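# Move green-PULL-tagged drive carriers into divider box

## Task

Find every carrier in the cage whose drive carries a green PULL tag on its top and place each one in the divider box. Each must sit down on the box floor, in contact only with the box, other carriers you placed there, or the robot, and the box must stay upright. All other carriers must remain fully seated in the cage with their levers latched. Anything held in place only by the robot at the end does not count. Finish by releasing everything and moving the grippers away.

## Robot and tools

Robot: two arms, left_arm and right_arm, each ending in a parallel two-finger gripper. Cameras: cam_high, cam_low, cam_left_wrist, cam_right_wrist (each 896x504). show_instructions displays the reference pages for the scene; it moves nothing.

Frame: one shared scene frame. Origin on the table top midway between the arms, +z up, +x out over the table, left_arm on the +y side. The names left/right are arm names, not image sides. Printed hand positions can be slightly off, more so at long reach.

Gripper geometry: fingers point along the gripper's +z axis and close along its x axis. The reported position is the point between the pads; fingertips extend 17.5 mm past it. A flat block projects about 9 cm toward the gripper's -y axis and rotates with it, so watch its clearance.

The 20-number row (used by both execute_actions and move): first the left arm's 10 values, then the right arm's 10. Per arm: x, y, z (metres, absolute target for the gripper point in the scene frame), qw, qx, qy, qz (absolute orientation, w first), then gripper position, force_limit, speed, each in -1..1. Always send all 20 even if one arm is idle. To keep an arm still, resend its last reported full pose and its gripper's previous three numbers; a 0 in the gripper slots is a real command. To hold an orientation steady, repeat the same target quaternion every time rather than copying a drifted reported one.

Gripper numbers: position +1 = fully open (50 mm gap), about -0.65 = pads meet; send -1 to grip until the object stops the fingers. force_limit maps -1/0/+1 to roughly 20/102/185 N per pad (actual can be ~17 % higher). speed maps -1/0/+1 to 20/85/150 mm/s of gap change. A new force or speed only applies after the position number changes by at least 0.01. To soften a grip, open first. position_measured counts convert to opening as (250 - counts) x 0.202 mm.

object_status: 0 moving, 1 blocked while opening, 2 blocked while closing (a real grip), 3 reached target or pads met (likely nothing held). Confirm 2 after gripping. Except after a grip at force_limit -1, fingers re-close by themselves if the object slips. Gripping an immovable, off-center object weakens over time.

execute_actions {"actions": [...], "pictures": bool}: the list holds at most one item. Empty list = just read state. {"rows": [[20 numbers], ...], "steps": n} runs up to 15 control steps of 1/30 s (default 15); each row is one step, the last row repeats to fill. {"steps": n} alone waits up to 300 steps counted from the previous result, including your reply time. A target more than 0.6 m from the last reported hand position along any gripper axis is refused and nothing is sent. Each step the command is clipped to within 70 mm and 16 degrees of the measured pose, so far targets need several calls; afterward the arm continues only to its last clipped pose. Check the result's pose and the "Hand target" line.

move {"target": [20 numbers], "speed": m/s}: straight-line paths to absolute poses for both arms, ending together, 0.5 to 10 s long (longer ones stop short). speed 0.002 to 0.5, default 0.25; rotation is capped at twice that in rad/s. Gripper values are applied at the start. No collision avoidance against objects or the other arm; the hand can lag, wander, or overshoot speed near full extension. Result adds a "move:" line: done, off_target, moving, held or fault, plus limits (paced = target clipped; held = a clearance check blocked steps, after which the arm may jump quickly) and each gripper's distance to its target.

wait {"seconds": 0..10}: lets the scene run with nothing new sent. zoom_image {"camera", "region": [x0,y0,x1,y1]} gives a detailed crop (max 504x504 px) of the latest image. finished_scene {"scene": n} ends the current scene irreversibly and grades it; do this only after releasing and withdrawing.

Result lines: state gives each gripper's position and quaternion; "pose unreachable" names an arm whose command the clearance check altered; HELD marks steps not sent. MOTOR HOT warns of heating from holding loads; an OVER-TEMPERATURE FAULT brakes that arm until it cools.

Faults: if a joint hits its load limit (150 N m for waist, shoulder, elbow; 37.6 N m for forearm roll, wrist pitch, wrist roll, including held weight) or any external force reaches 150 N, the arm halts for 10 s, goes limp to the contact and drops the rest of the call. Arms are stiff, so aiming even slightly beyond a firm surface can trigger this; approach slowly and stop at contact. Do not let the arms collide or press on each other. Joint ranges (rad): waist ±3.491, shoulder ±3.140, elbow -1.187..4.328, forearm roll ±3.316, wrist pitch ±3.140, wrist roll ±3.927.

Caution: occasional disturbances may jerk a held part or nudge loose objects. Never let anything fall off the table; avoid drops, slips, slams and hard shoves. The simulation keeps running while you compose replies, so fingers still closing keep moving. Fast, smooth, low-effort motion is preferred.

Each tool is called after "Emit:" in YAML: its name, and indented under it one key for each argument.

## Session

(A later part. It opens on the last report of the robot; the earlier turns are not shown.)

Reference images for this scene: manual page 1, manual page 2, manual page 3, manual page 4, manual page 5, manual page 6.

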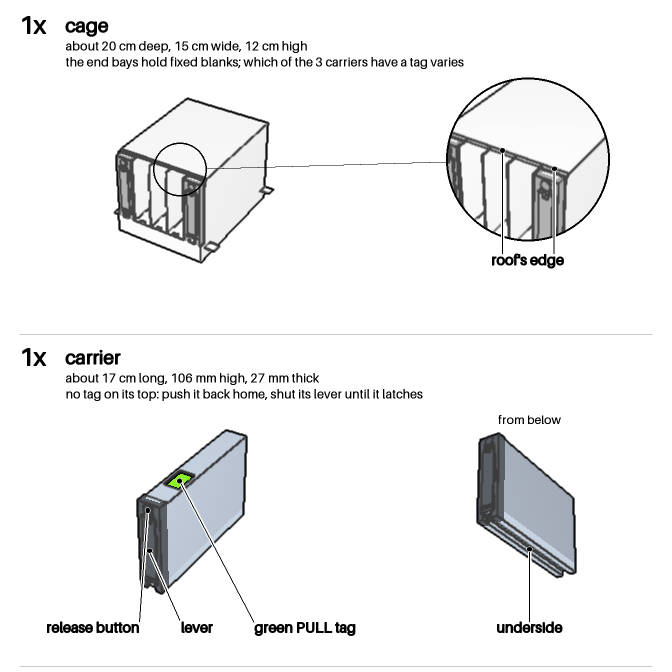

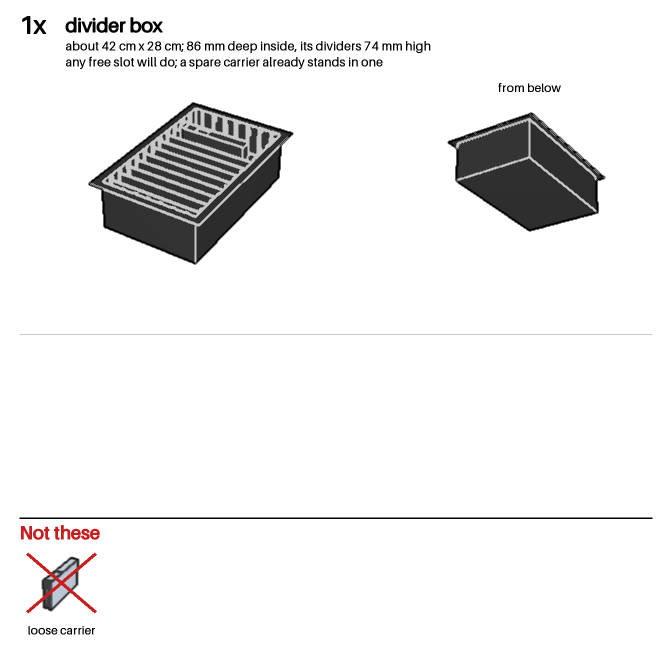

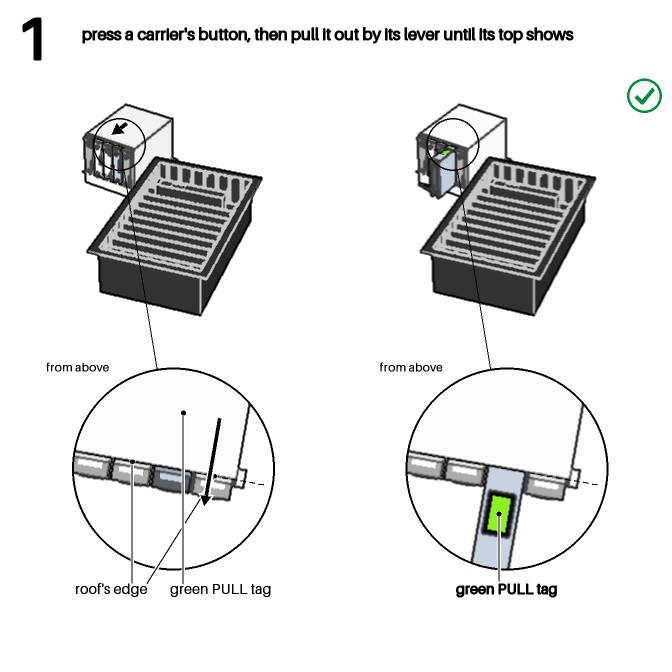

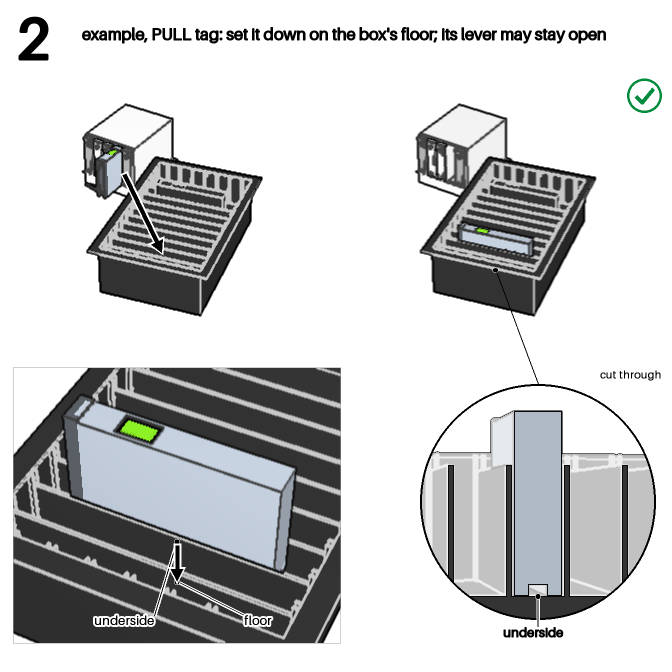

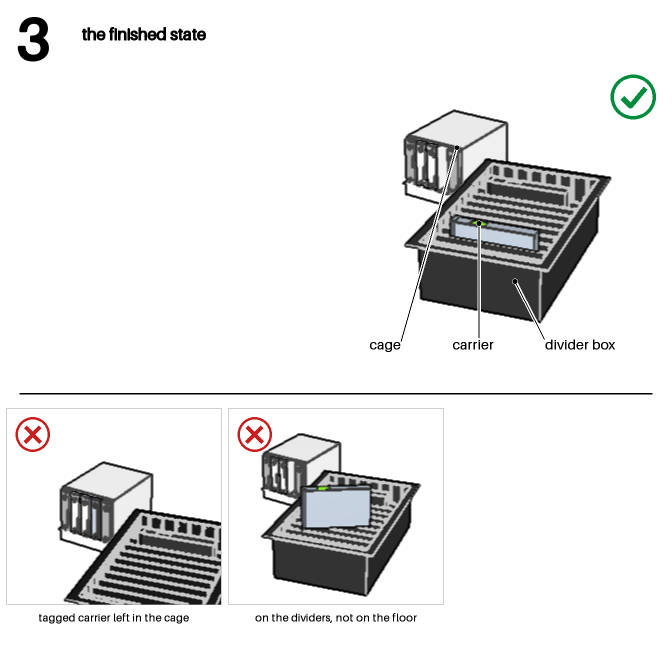

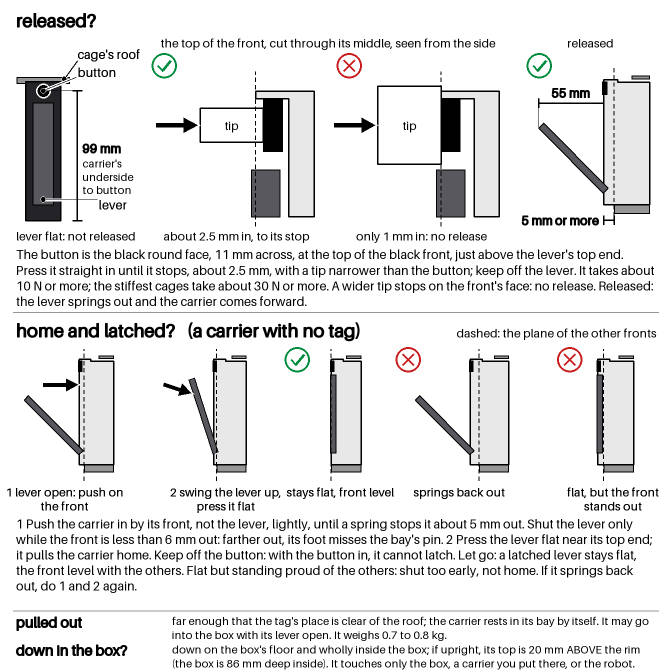

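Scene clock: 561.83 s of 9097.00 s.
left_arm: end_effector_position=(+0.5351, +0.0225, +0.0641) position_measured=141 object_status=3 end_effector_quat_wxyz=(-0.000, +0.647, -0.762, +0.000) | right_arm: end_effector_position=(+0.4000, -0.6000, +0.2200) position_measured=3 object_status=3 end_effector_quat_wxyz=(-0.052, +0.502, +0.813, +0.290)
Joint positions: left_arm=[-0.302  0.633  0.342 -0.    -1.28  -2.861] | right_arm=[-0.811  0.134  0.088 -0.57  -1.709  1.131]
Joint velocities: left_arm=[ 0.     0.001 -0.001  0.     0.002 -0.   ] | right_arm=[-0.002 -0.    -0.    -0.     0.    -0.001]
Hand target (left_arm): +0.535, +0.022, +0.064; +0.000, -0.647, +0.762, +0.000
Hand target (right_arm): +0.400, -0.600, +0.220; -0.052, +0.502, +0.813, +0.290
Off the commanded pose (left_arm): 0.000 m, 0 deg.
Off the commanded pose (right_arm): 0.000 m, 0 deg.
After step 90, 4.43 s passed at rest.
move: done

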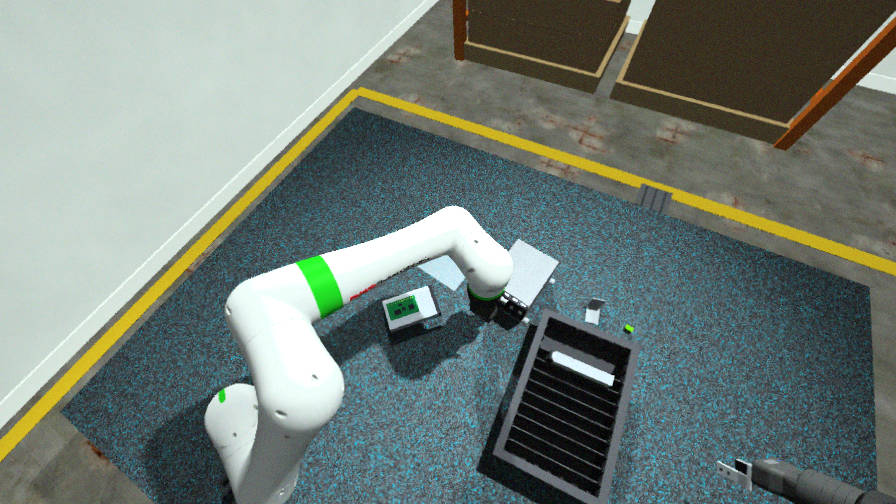

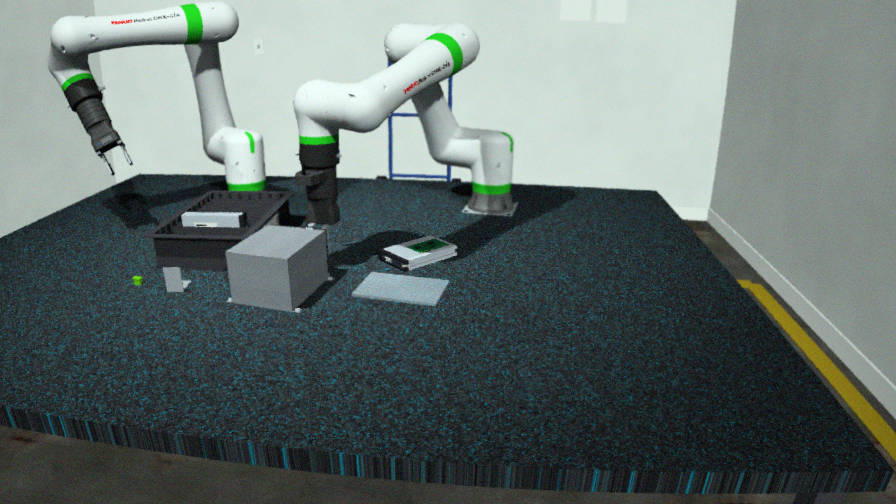

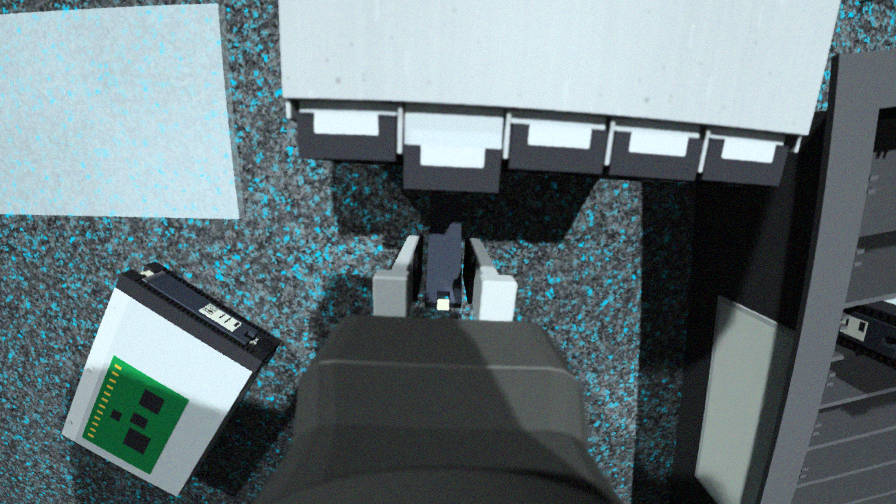

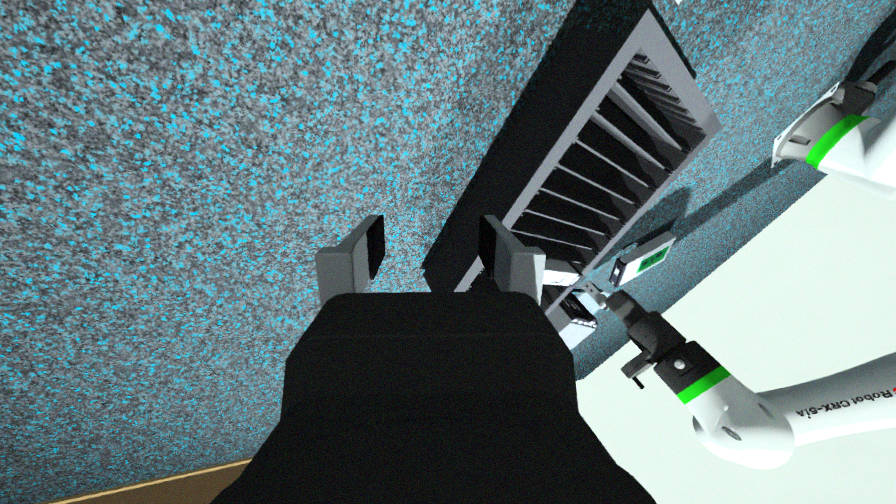

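Emit:
execute_actions:
  actions:
    - {"rows":[[0.5350,0.0225,0.064,0,0.6474,-0.7621,0,-1,0.3,1.0,0.40,-0.60,0.22,-0.052,0.502,0.813,0.290,1.0,0,0.5]],"steps":8}
  pictures: false

Emit:
move:
  target: [0.4659,0.0338,0.064,0,0.6474,-0.7621,0,-1,0.3,1.0,0.40,-0.60,0.22,-0.052,0.502,0.813,0.290,1.0,0,0.5]
  speed: 0.05

Scene clock: 566.40 s of 9097.00 s.
left_arm: end_effector_position=(+0.5350, +0.0225, +0.0639) position_measured=176 object_status=2 end_effector_quat_wxyz=(+0.000, +0.647, -0.762, -0.000) | right_arm: end_effector_position=(+0.4000, -0.6000, +0.2200) position_measured=3 object_status=3 end_effector_quat_wxyz=(-0.052, +0.502, +0.813, +0.290)
Joint positions: left_arm=[-0.302  0.633  0.342  0.    -1.279 -2.861] | right_arm=[-0.811  0.134  0.088 -0.57  -1.709  1.131]
Joint velocities: left_arm=[ 0.001 -0.001 -0.001  0.001 -0.     0.001] | right_arm=[-0.002 -0.     0.     0.     0.     0.   ]
Hand target (left_arm): +0.535, +0.022, +0.064; +0.000, -0.647, +0.762, +0.000
Hand target (right_arm): +0.400, -0.600, +0.220; -0.052, +0.502, +0.813, +0.290
Off the commanded pose (left_arm): 0.000 m, 0 deg.
Off the commanded pose (right_arm): 0.000 m, 0 deg.
Steps of this call (steps 1 to 90: nothing new was sent; then 1.30 s passed at rest; steps 91 to 98: all 8 steps of this action). Readings (end_effector_position | what the end effector reports):
91: left_arm (+0.5351, +0.0225, +0.0640) | right_arm (+0.4000, -0.6000, +0.2200) | left_arm position_measured=158 object_status=0 | right_arm position_measured=3 object_status=3
92: left_arm (+0.5350, +0.0225, +0.0640) | right_arm (+0.4000, -0.6000, +0.2200) | left_arm position_measured=176 object_status=0 | right_arm position_measured=3 object_status=3
94: left_arm (+0.5350, +0.0225, +0.0639) | right_arm (+0.4000, -0.6000, +0.2200) | left_arm position_measured=176 object_status=0 | right_arm position_measured=3 object_status=3
98: the state above

Scene clock: 568.37 s of 9097.00 s.
left_arm: end_effector_position=(+0.4660, +0.0339, +0.0640) position_measured=176 object_status=2 end_effector_quat_wxyz=(-0.000, +0.647, -0.762, -0.000) | right_arm: end_effector_position=(+0.4000, -0.6000, +0.2200) position_measured=3 object_status=3 end_effector_quat_wxyz=(-0.052, +0.502, +0.813, +0.290)
Joint positions: left_arm=[-0.334  0.485  0.114 -0.    -1.2   -2.829] | right_arm=[-0.811  0.134  0.088 -0.57  -1.709  1.131]
Joint velocities: left_arm=[-0.001 -0.002 -0.003  0.002 -0.001 -0.   ] | right_arm=[ 0.  0.  0.  0. -0. -0.]
Hand target (left_arm): +0.466, +0.034, +0.064; +0.000, -0.647, +0.762, +0.000
Hand target (right_arm): +0.400, -0.600, +0.220; -0.052, +0.502, +0.813, +0.290
Off the commanded pose (left_arm): 0.000 m, 0 deg.
Off the commanded pose (right_arm): 0.000 m, 0 deg.
move: done

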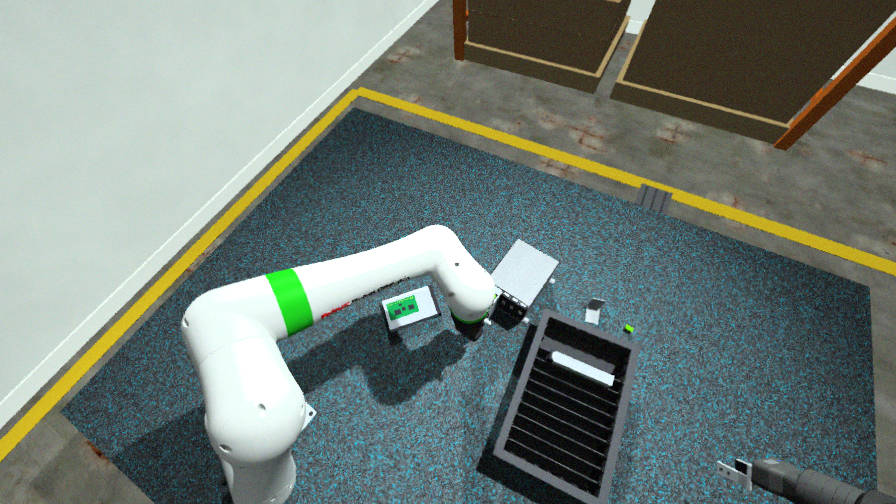

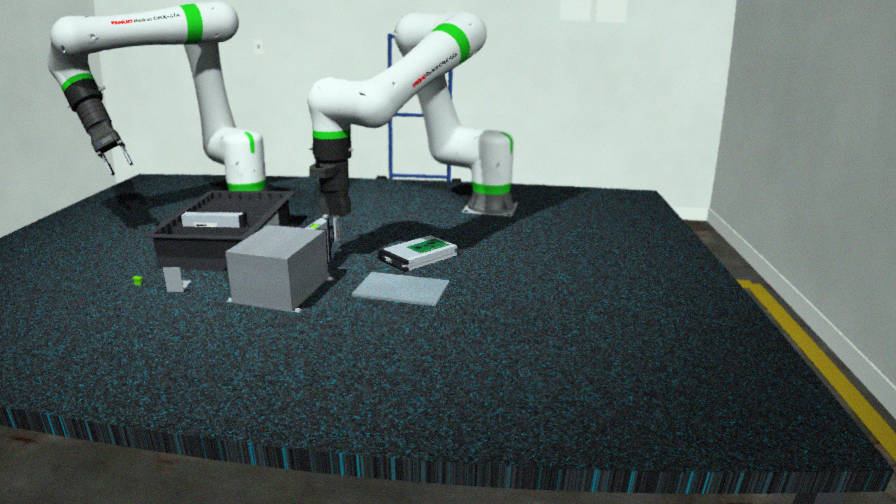

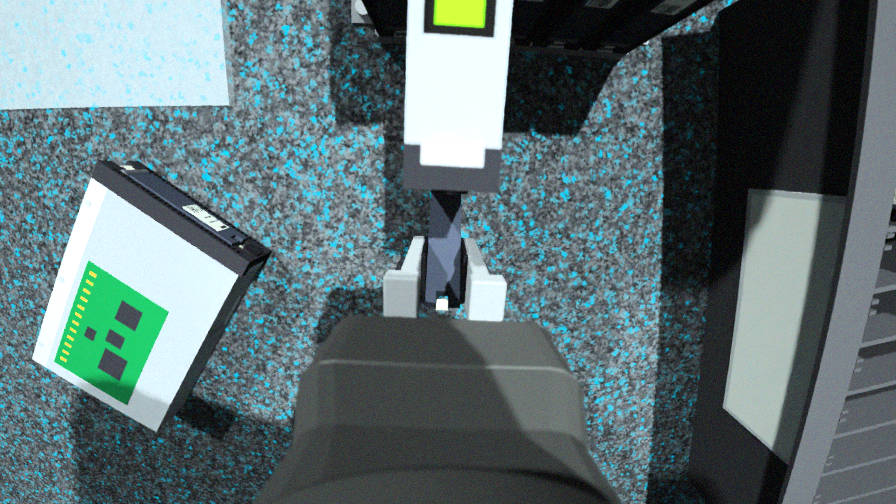

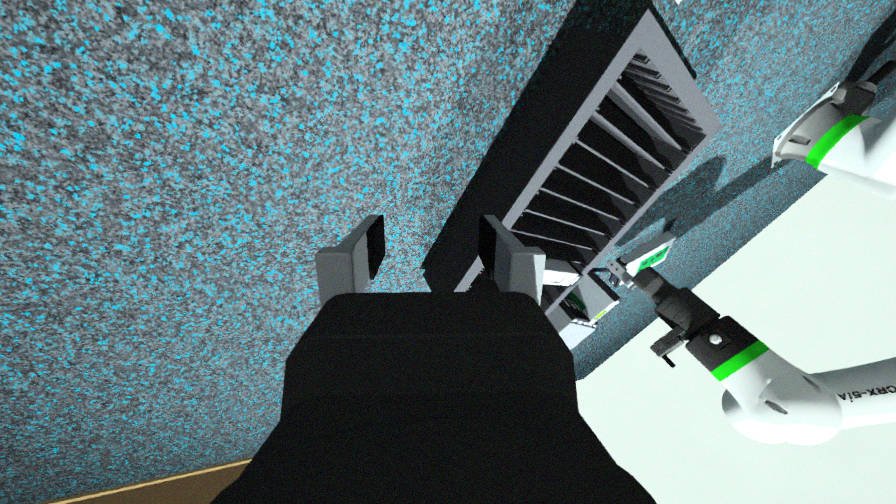

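Emit:
move:
  target: [0.4581,0.0352,0.064,0,0.6474,-0.7621,0,-1,0.3,1.0,0.40,-0.60,0.22,-0.052,0.502,0.813,0.290,1.0,0,0.5]
  speed: 0.04

Emit:
execute_actions:
  actions:
    - {"rows":[[0.4581,0.0352,0.064,0,0.6474,-0.7621,0,0.5,0,1.0,0.40,-0.60,0.22,-0.052,0.502,0.813,0.290,1.0,0,0.5]],"steps":6}
  pictures: false

Emit:
move:
  target: [0.4740,0.0326,0.104,0,0.6474,-0.7621,0,0.5,0,1.0,0.40,-0.60,0.22,-0.052,0.502,0.813,0.290,1.0,0,0.5]
  speed: 0.1

Scene clock: 587.33 s of 9097.00 s.
left_arm: end_effector_position=(+0.4582, +0.0352, +0.0640) position_measured=176 object_status=2 end_effector_quat_wxyz=(-0.000, +0.647, -0.762, -0.000) | right_arm: end_effector_position=(+0.4000, -0.6000, +0.2200) position_measured=3 object_status=3 end_effector_quat_wxyz=(-0.052, +0.502, +0.813, +0.290)
Joint positions: left_arm=[-0.338  0.469  0.09  -0.    -1.193 -2.825] | right_arm=[-0.811  0.134  0.088 -0.57  -1.709  1.131]
Joint velocities: left_arm=[-0.    -0.002 -0.004  0.001  0.002 -0.001] | right_arm=[-0.001  0.     0.     0.    -0.     0.   ]
Hand target (left_arm): +0.458, +0.035, +0.064; +0.000, -0.647, +0.762, +0.000
Hand target (right_arm): +0.400, -0.600, +0.220; -0.052, +0.502, +0.813, +0.290
Off the commanded pose (left_arm): 0.000 m, 0 deg.
Off the commanded pose (right_arm): 0.000 m, 0 deg.
After step 90, 15.27 s passed at rest.
move: done

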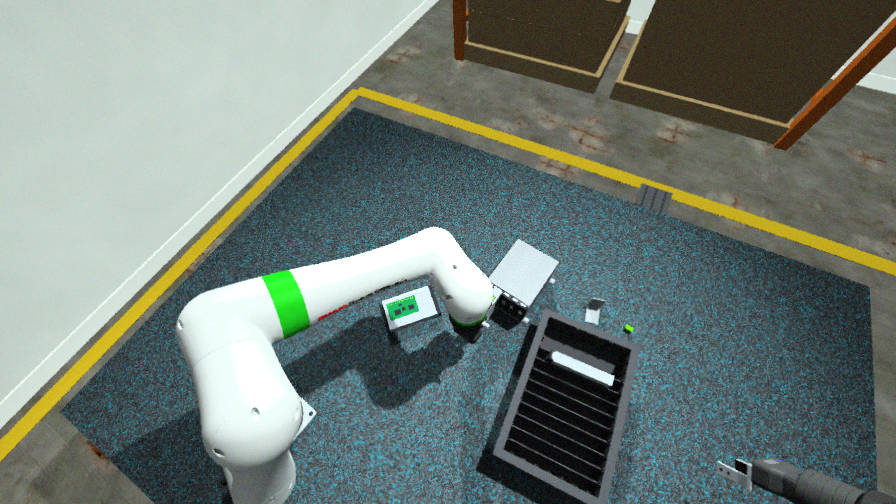

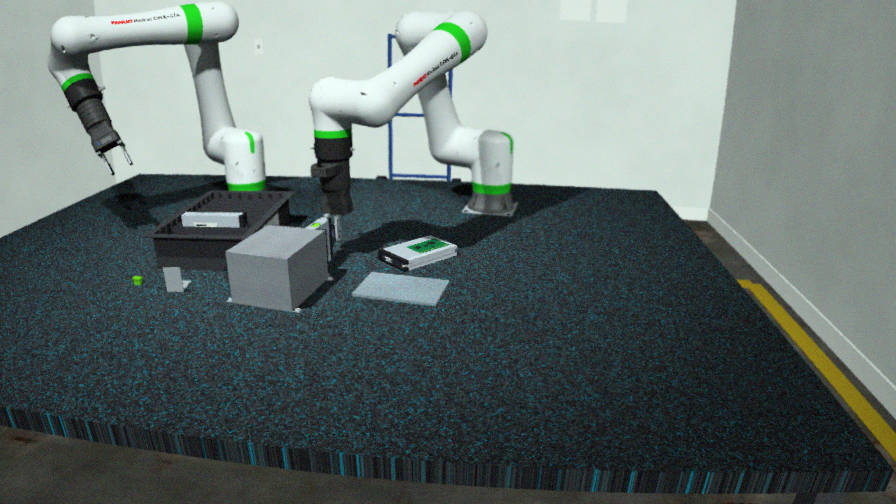

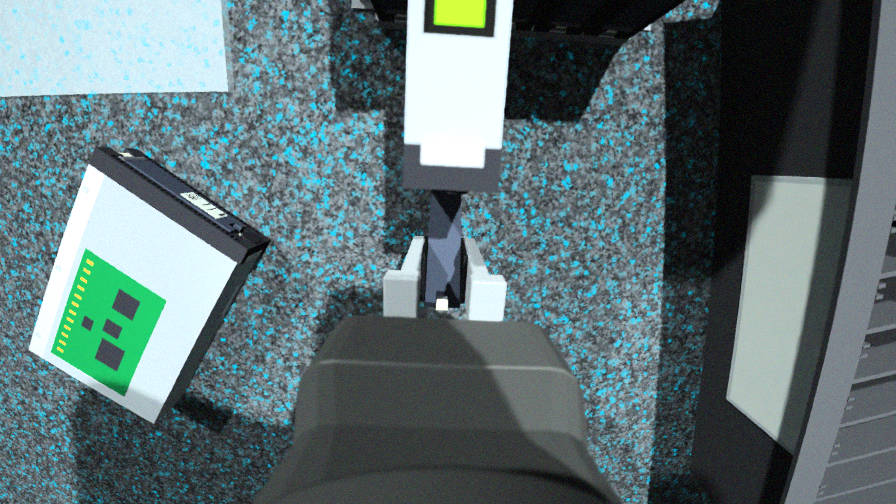

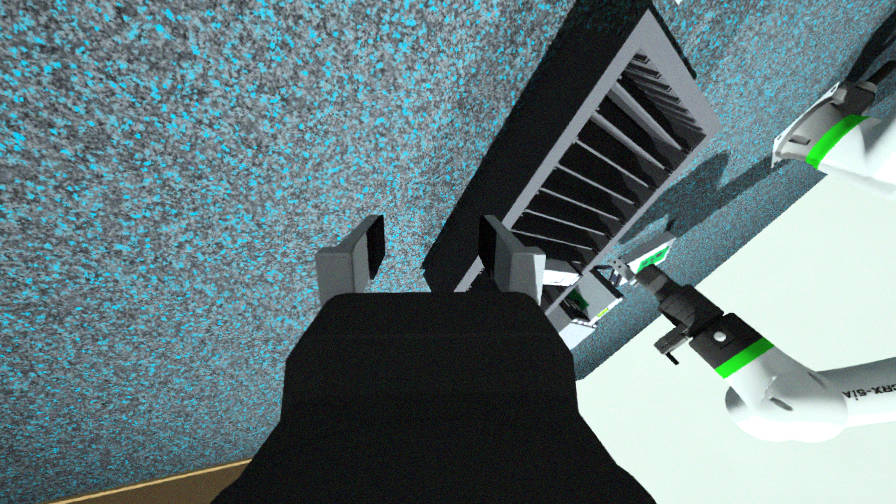

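Scene clock: 587.53 s of 9097.00 s.
left_arm: end_effector_position=(+0.4581, +0.0352, +0.0640) position_measured=78 object_status=0 end_effector_quat_wxyz=(+0.000, +0.647, -0.762, +0.000) | right_arm: end_effector_position=(+0.4000, -0.6000, +0.2200) position_measured=3 object_status=3 end_effector_quat_wxyz=(-0.052, +0.502, +0.813, +0.290)
Joint positions: left_arm=[-0.338  0.468  0.09   0.    -1.192 -2.825] | right_arm=[-0.811  0.134  0.088 -0.57  -1.709  1.131]
Joint velocities: left_arm=[-0.    -0.    -0.     0.001 -0.001  0.   ] | right_arm=[ 0.001 -0.     0.     0.    -0.    -0.   ]
Hand target (left_arm): +0.458, +0.035, +0.064; -0.000, -0.647, +0.762, +0.000
Hand target (right_arm): +0.400, -0.600, +0.220; -0.052, +0.502, +0.813, +0.290
Off the commanded pose (left_arm): 0.000 m, 0 deg.
Off the commanded pose (right_arm): 0.000 m, 0 deg.
Steps of this call (steps 1 to 6: all 6 steps of this action). Readings (end_effector_position | what the end effector reports):
1: left_arm (+0.4581, +0.0352, +0.0640) | right_arm (+0.4000, -0.6000, +0.2200) | left_arm position_measured=160 object_status=0 | right_arm position_measured=3 object_status=3
2: left_arm (+0.4581, +0.0352, +0.0640) | right_arm (+0.4000, -0.6000, +0.2200) | left_arm position_measured=135 object_status=0 | right_arm position_measured=3 object_status=3
4: left_arm (+0.4581, +0.0352, +0.0640) | right_arm (+0.4000, -0.6000, +0.2200) | left_arm position_measured=86 object_status=0 | right_arm position_measured=3 object_status=3
6: the state above

Scene clock: 588.60 s of 9097.00 s.
left_arm: end_effector_position=(+0.4739, +0.0326, +0.1040) position_measured=78 object_status=3 end_effector_quat_wxyz=(+0.000, +0.647, -0.762, +0.000) | right_arm: end_effector_position=(+0.4000, -0.6000, +0.2200) position_measured=3 object_status=3 end_effector_quat_wxyz=(-0.052, +0.502, +0.813, +0.290)
Joint positions: left_arm=[-0.33   0.47   0.19   0.    -1.291 -2.833] | right_arm=[-0.811  0.134  0.088 -0.57  -1.709  1.131]
Joint velocities: left_arm=[-0.001  0.     0.003 -0.002 -0.003  0.   ] | right_arm=[ 0.    -0.     0.    -0.    -0.    -0.001]
Hand target (left_arm): +0.474, +0.033, +0.104; -0.000, -0.647, +0.762, -0.000
Hand target (right_arm): +0.400, -0.600, +0.220; -0.052, +0.502, +0.813, +0.290
Off the commanded pose (left_arm): 0.000 m, 0 deg.
Off the commanded pose (right_arm): 0.000 m, 0 deg.
move: done

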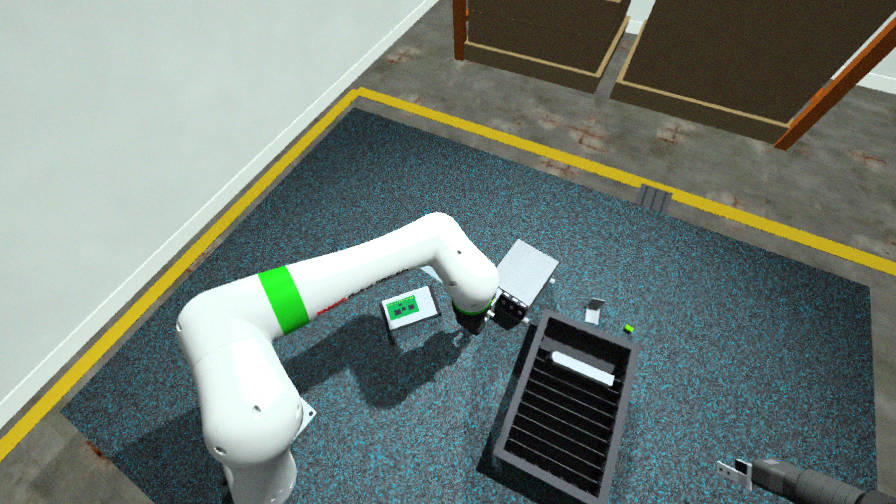

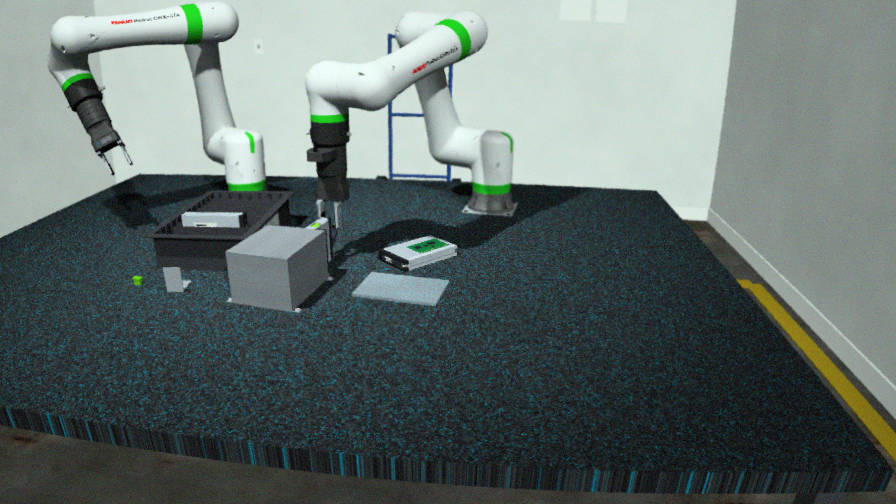

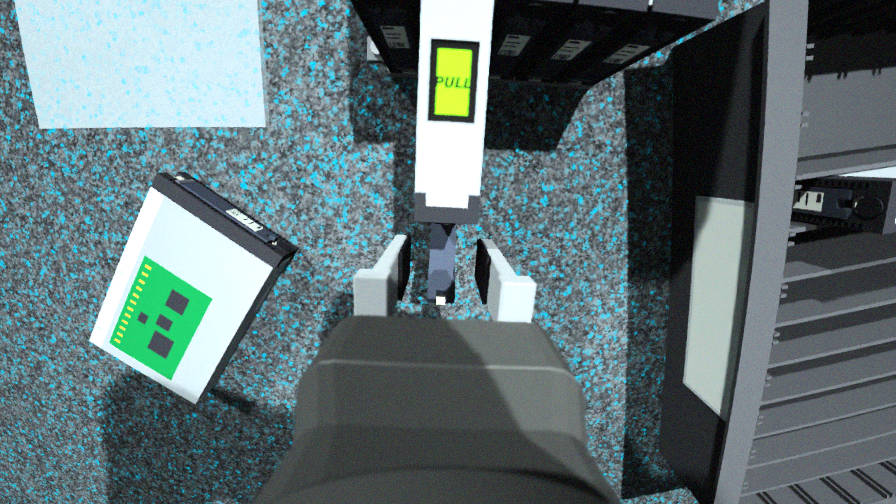

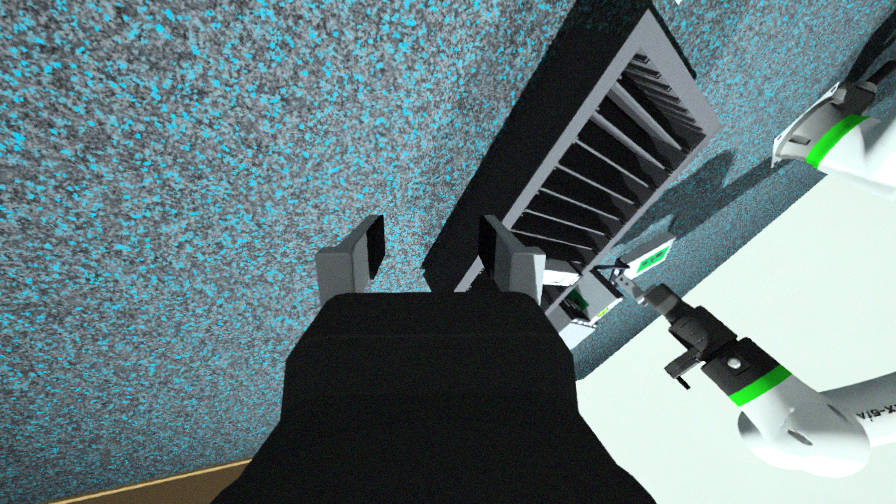

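Emit:
move:
  target: [0.5655,0.0174,0.104,0,0.6474,-0.7621,0,0.5,0,1.0,0.40,-0.60,0.22,-0.052,0.502,0.813,0.290,1.0,0,0.5]
  speed: 0.08

Scene clock: 594.23 s of 9097.00 s.
left_arm: end_effector_position=(+0.5654, +0.0173, +0.1040) position_measured=78 object_status=3 end_effector_quat_wxyz=(+0.000, +0.647, -0.762, +0.000) | right_arm: end_effector_position=(+0.4000, -0.6000, +0.2200) position_measured=3 object_status=3 end_effector_quat_wxyz=(-0.052, +0.502, +0.813, +0.290)
Joint positions: left_arm=[-0.289  0.682  0.516  0.    -1.404 -2.874] | right_arm=[-0.811  0.134  0.088 -0.57  -1.709  1.131]
Joint velocities: left_arm=[-0.001  0.003  0.006 -0.001 -0.003  0.001] | right_arm=[-0.001  0.    -0.    -0.     0.    -0.001]
Hand target (left_arm): +0.565, +0.017, +0.104; -0.000, -0.647, +0.762, -0.000
Hand target (right_arm): +0.400, -0.600, +0.220; -0.052, +0.502, +0.813, +0.290
Off the commanded pose (left_arm): 0.000 m, 0 deg.
Off the commanded pose (right_arm): 0.000 m, 0 deg.
After step 90, 1.10 s passed at rest.
move: done

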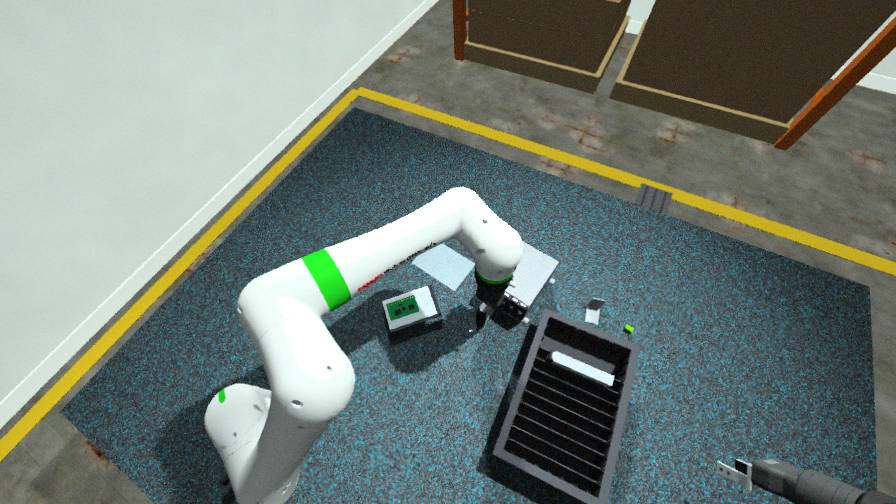

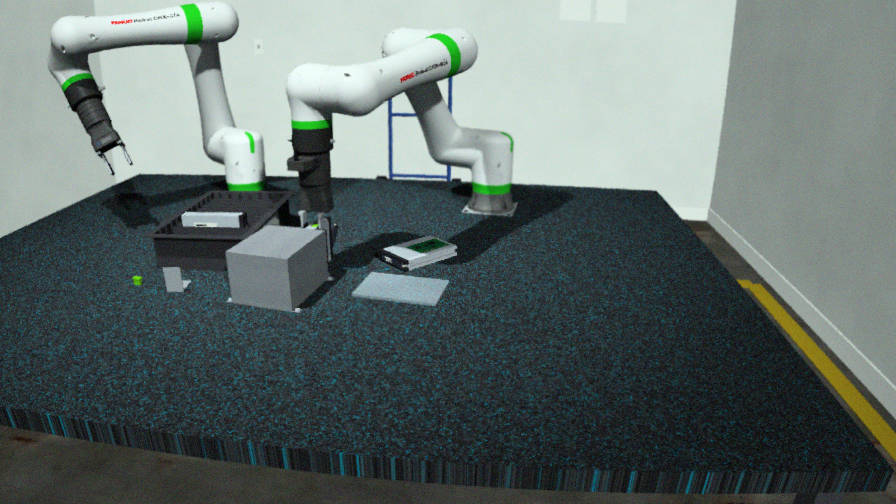

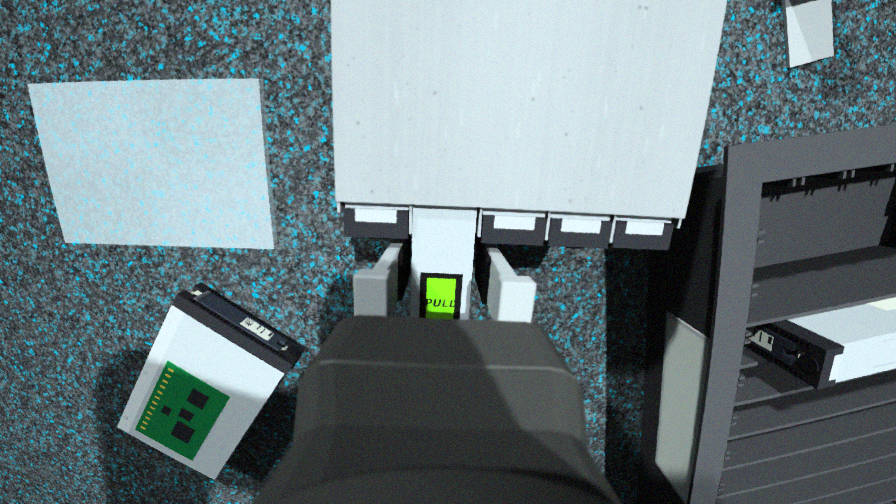

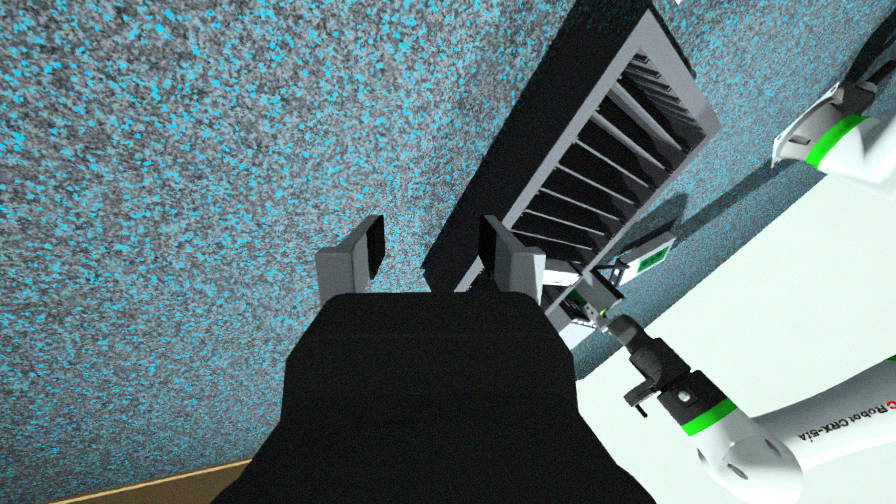

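Emit:
execute_actions:
  actions:
    - {"rows":[[0.5655,0.0174,0.104,0,0.6474,-0.7621,0,-1,0.25,1.0,0.40,-0.60,0.22,-0.052,0.502,0.813,0.290,1.0,0,0.5]],"steps":8}
  pictures: false

Emit:
move:
  target: [0.4717,0.0328,0.1055,0,0.6474,-0.7621,0,-1,0.25,1.0,0.40,-0.60,0.22,-0.052,0.502,0.813,0.290,1.0,0,0.5]
  speed: 0.06

Scene clock: 601.17 s of 9097.00 s.
left_arm: end_effector_position=(+0.5655, +0.0174, +0.1040) position_measured=122 object_status=0 end_effector_quat_wxyz=(-0.000, +0.647, -0.762, -0.000) | right_arm: end_effector_position=(+0.4000, -0.6000, +0.2200) position_measured=3 object_status=3 end_effector_quat_wxyz=(-0.052, +0.502, +0.813, +0.290)
Joint positions: left_arm=[-0.289  0.682  0.516 -0.    -1.405 -2.874] | right_arm=[-0.811  0.134  0.088 -0.57  -1.709  1.131]
Joint velocities: left_arm=[ 0.001  0.     0.     0.001 -0.002  0.002] | right_arm=[-0.001 -0.    -0.     0.     0.    -0.001]
Hand target (left_arm): +0.566, +0.017, +0.104; -0.000, -0.647, +0.762, +0.000
Hand target (right_arm): +0.400, -0.600, +0.220; -0.052, +0.502, +0.813, +0.290
Off the commanded pose (left_arm): 0.000 m, 0 deg.
Off the commanded pose (right_arm): 0.000 m, 0 deg.
Steps of this call (steps 1 to 90: nothing new was sent; then 3.67 s passed at rest; steps 91 to 98: all 8 steps of this action). Readings (end_effector_position | what the end effector reports):
91: left_arm (+0.5654, +0.0173, +0.1040) | right_arm (+0.4000, -0.6000, +0.2200) | left_arm position_measured=95 object_status=0 | right_arm position_measured=3 object_status=3
92: left_arm (+0.5655, +0.0174, +0.1040) | right_arm (+0.4000, -0.6000, +0.2200) | left_arm position_measured=119 object_status=0 | right_arm position_measured=3 object_status=3
94: left_arm (+0.5655, +0.0174, +0.1040) | right_arm (+0.4000, -0.6000, +0.2200) | left_arm position_measured=122 object_status=0 | right_arm position_measured=3 object_status=3
98: the state above

Scene clock: 603.33 s of 9097.00 s.
left_arm: end_effector_position=(+0.4718, +0.0329, +0.1055) position_measured=122 object_status=2 end_effector_quat_wxyz=(-0.000, +0.647, -0.762, -0.000) | right_arm: end_effector_position=(+0.4000, -0.6000, +0.2200) position_measured=3 object_status=3 end_effector_quat_wxyz=(-0.052, +0.502, +0.813, +0.290)
Joint positions: left_arm=[-0.331  0.464  0.186 -0.    -1.293 -2.832] | right_arm=[-0.811  0.134  0.088 -0.57  -1.709  1.131]
Joint velocities: left_arm=[ 0.001 -0.003 -0.003 -0.     0.003 -0.002] | right_arm=[ 0.001 -0.     0.     0.     0.     0.   ]
Hand target (left_arm): +0.472, +0.033, +0.105; +0.000, -0.647, +0.762, +0.000
Hand target (right_arm): +0.400, -0.600, +0.220; -0.052, +0.502, +0.813, +0.290
Off the commanded pose (left_arm): 0.000 m, 0 deg.
Off the commanded pose (right_arm): 0.000 m, 0 deg.
move: done

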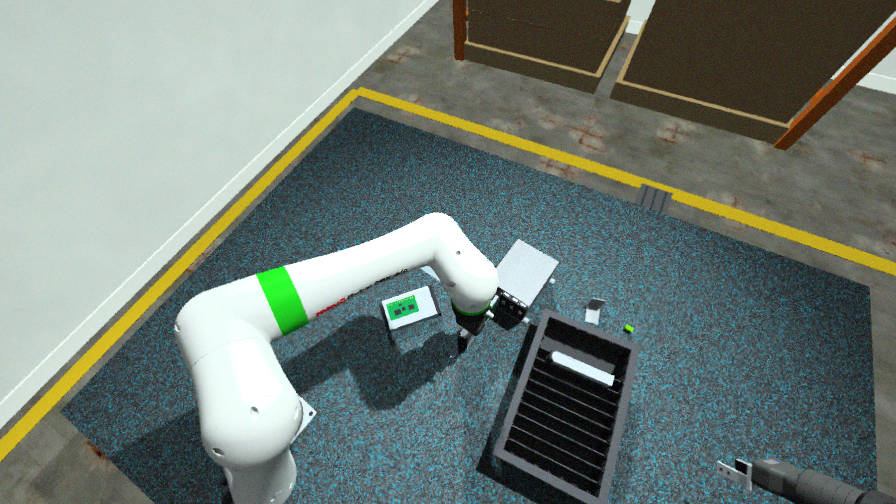

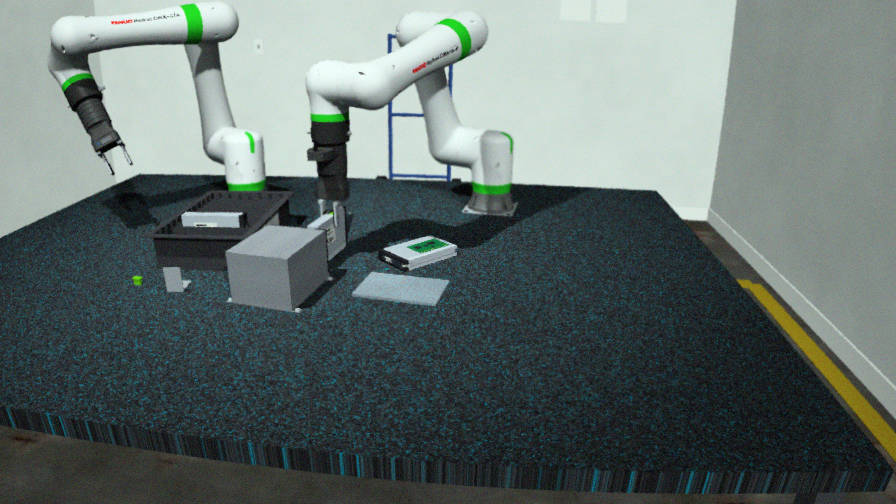

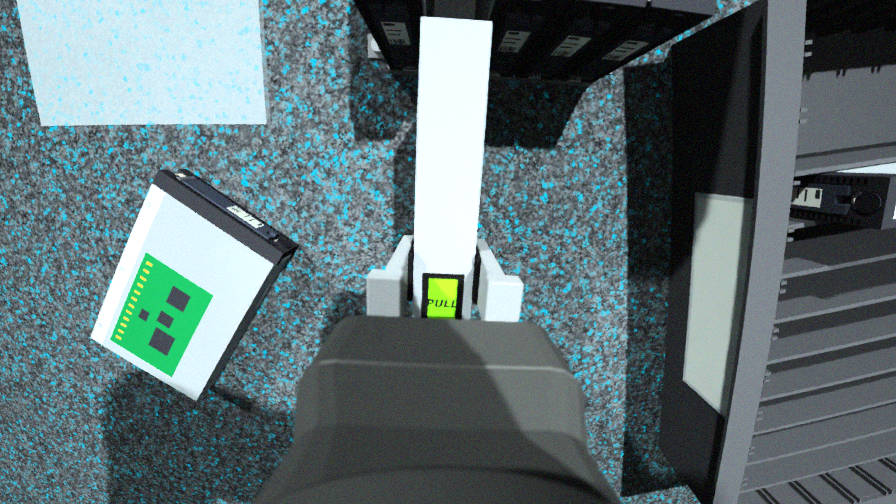

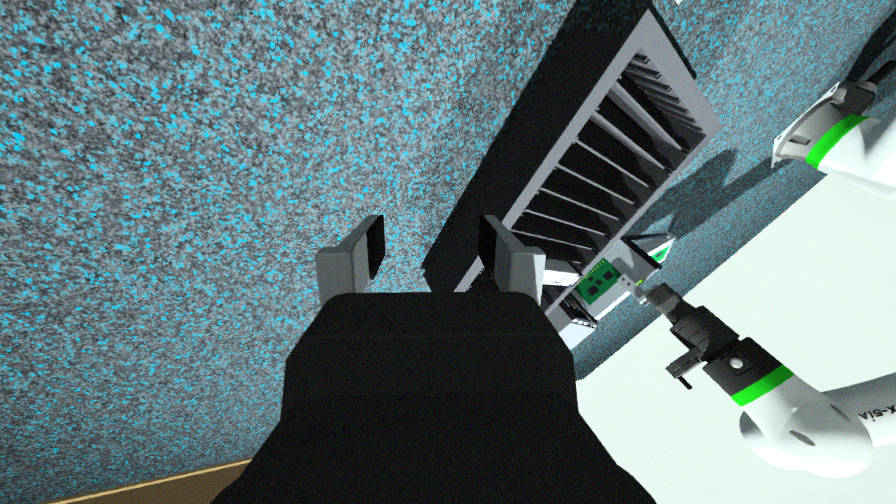

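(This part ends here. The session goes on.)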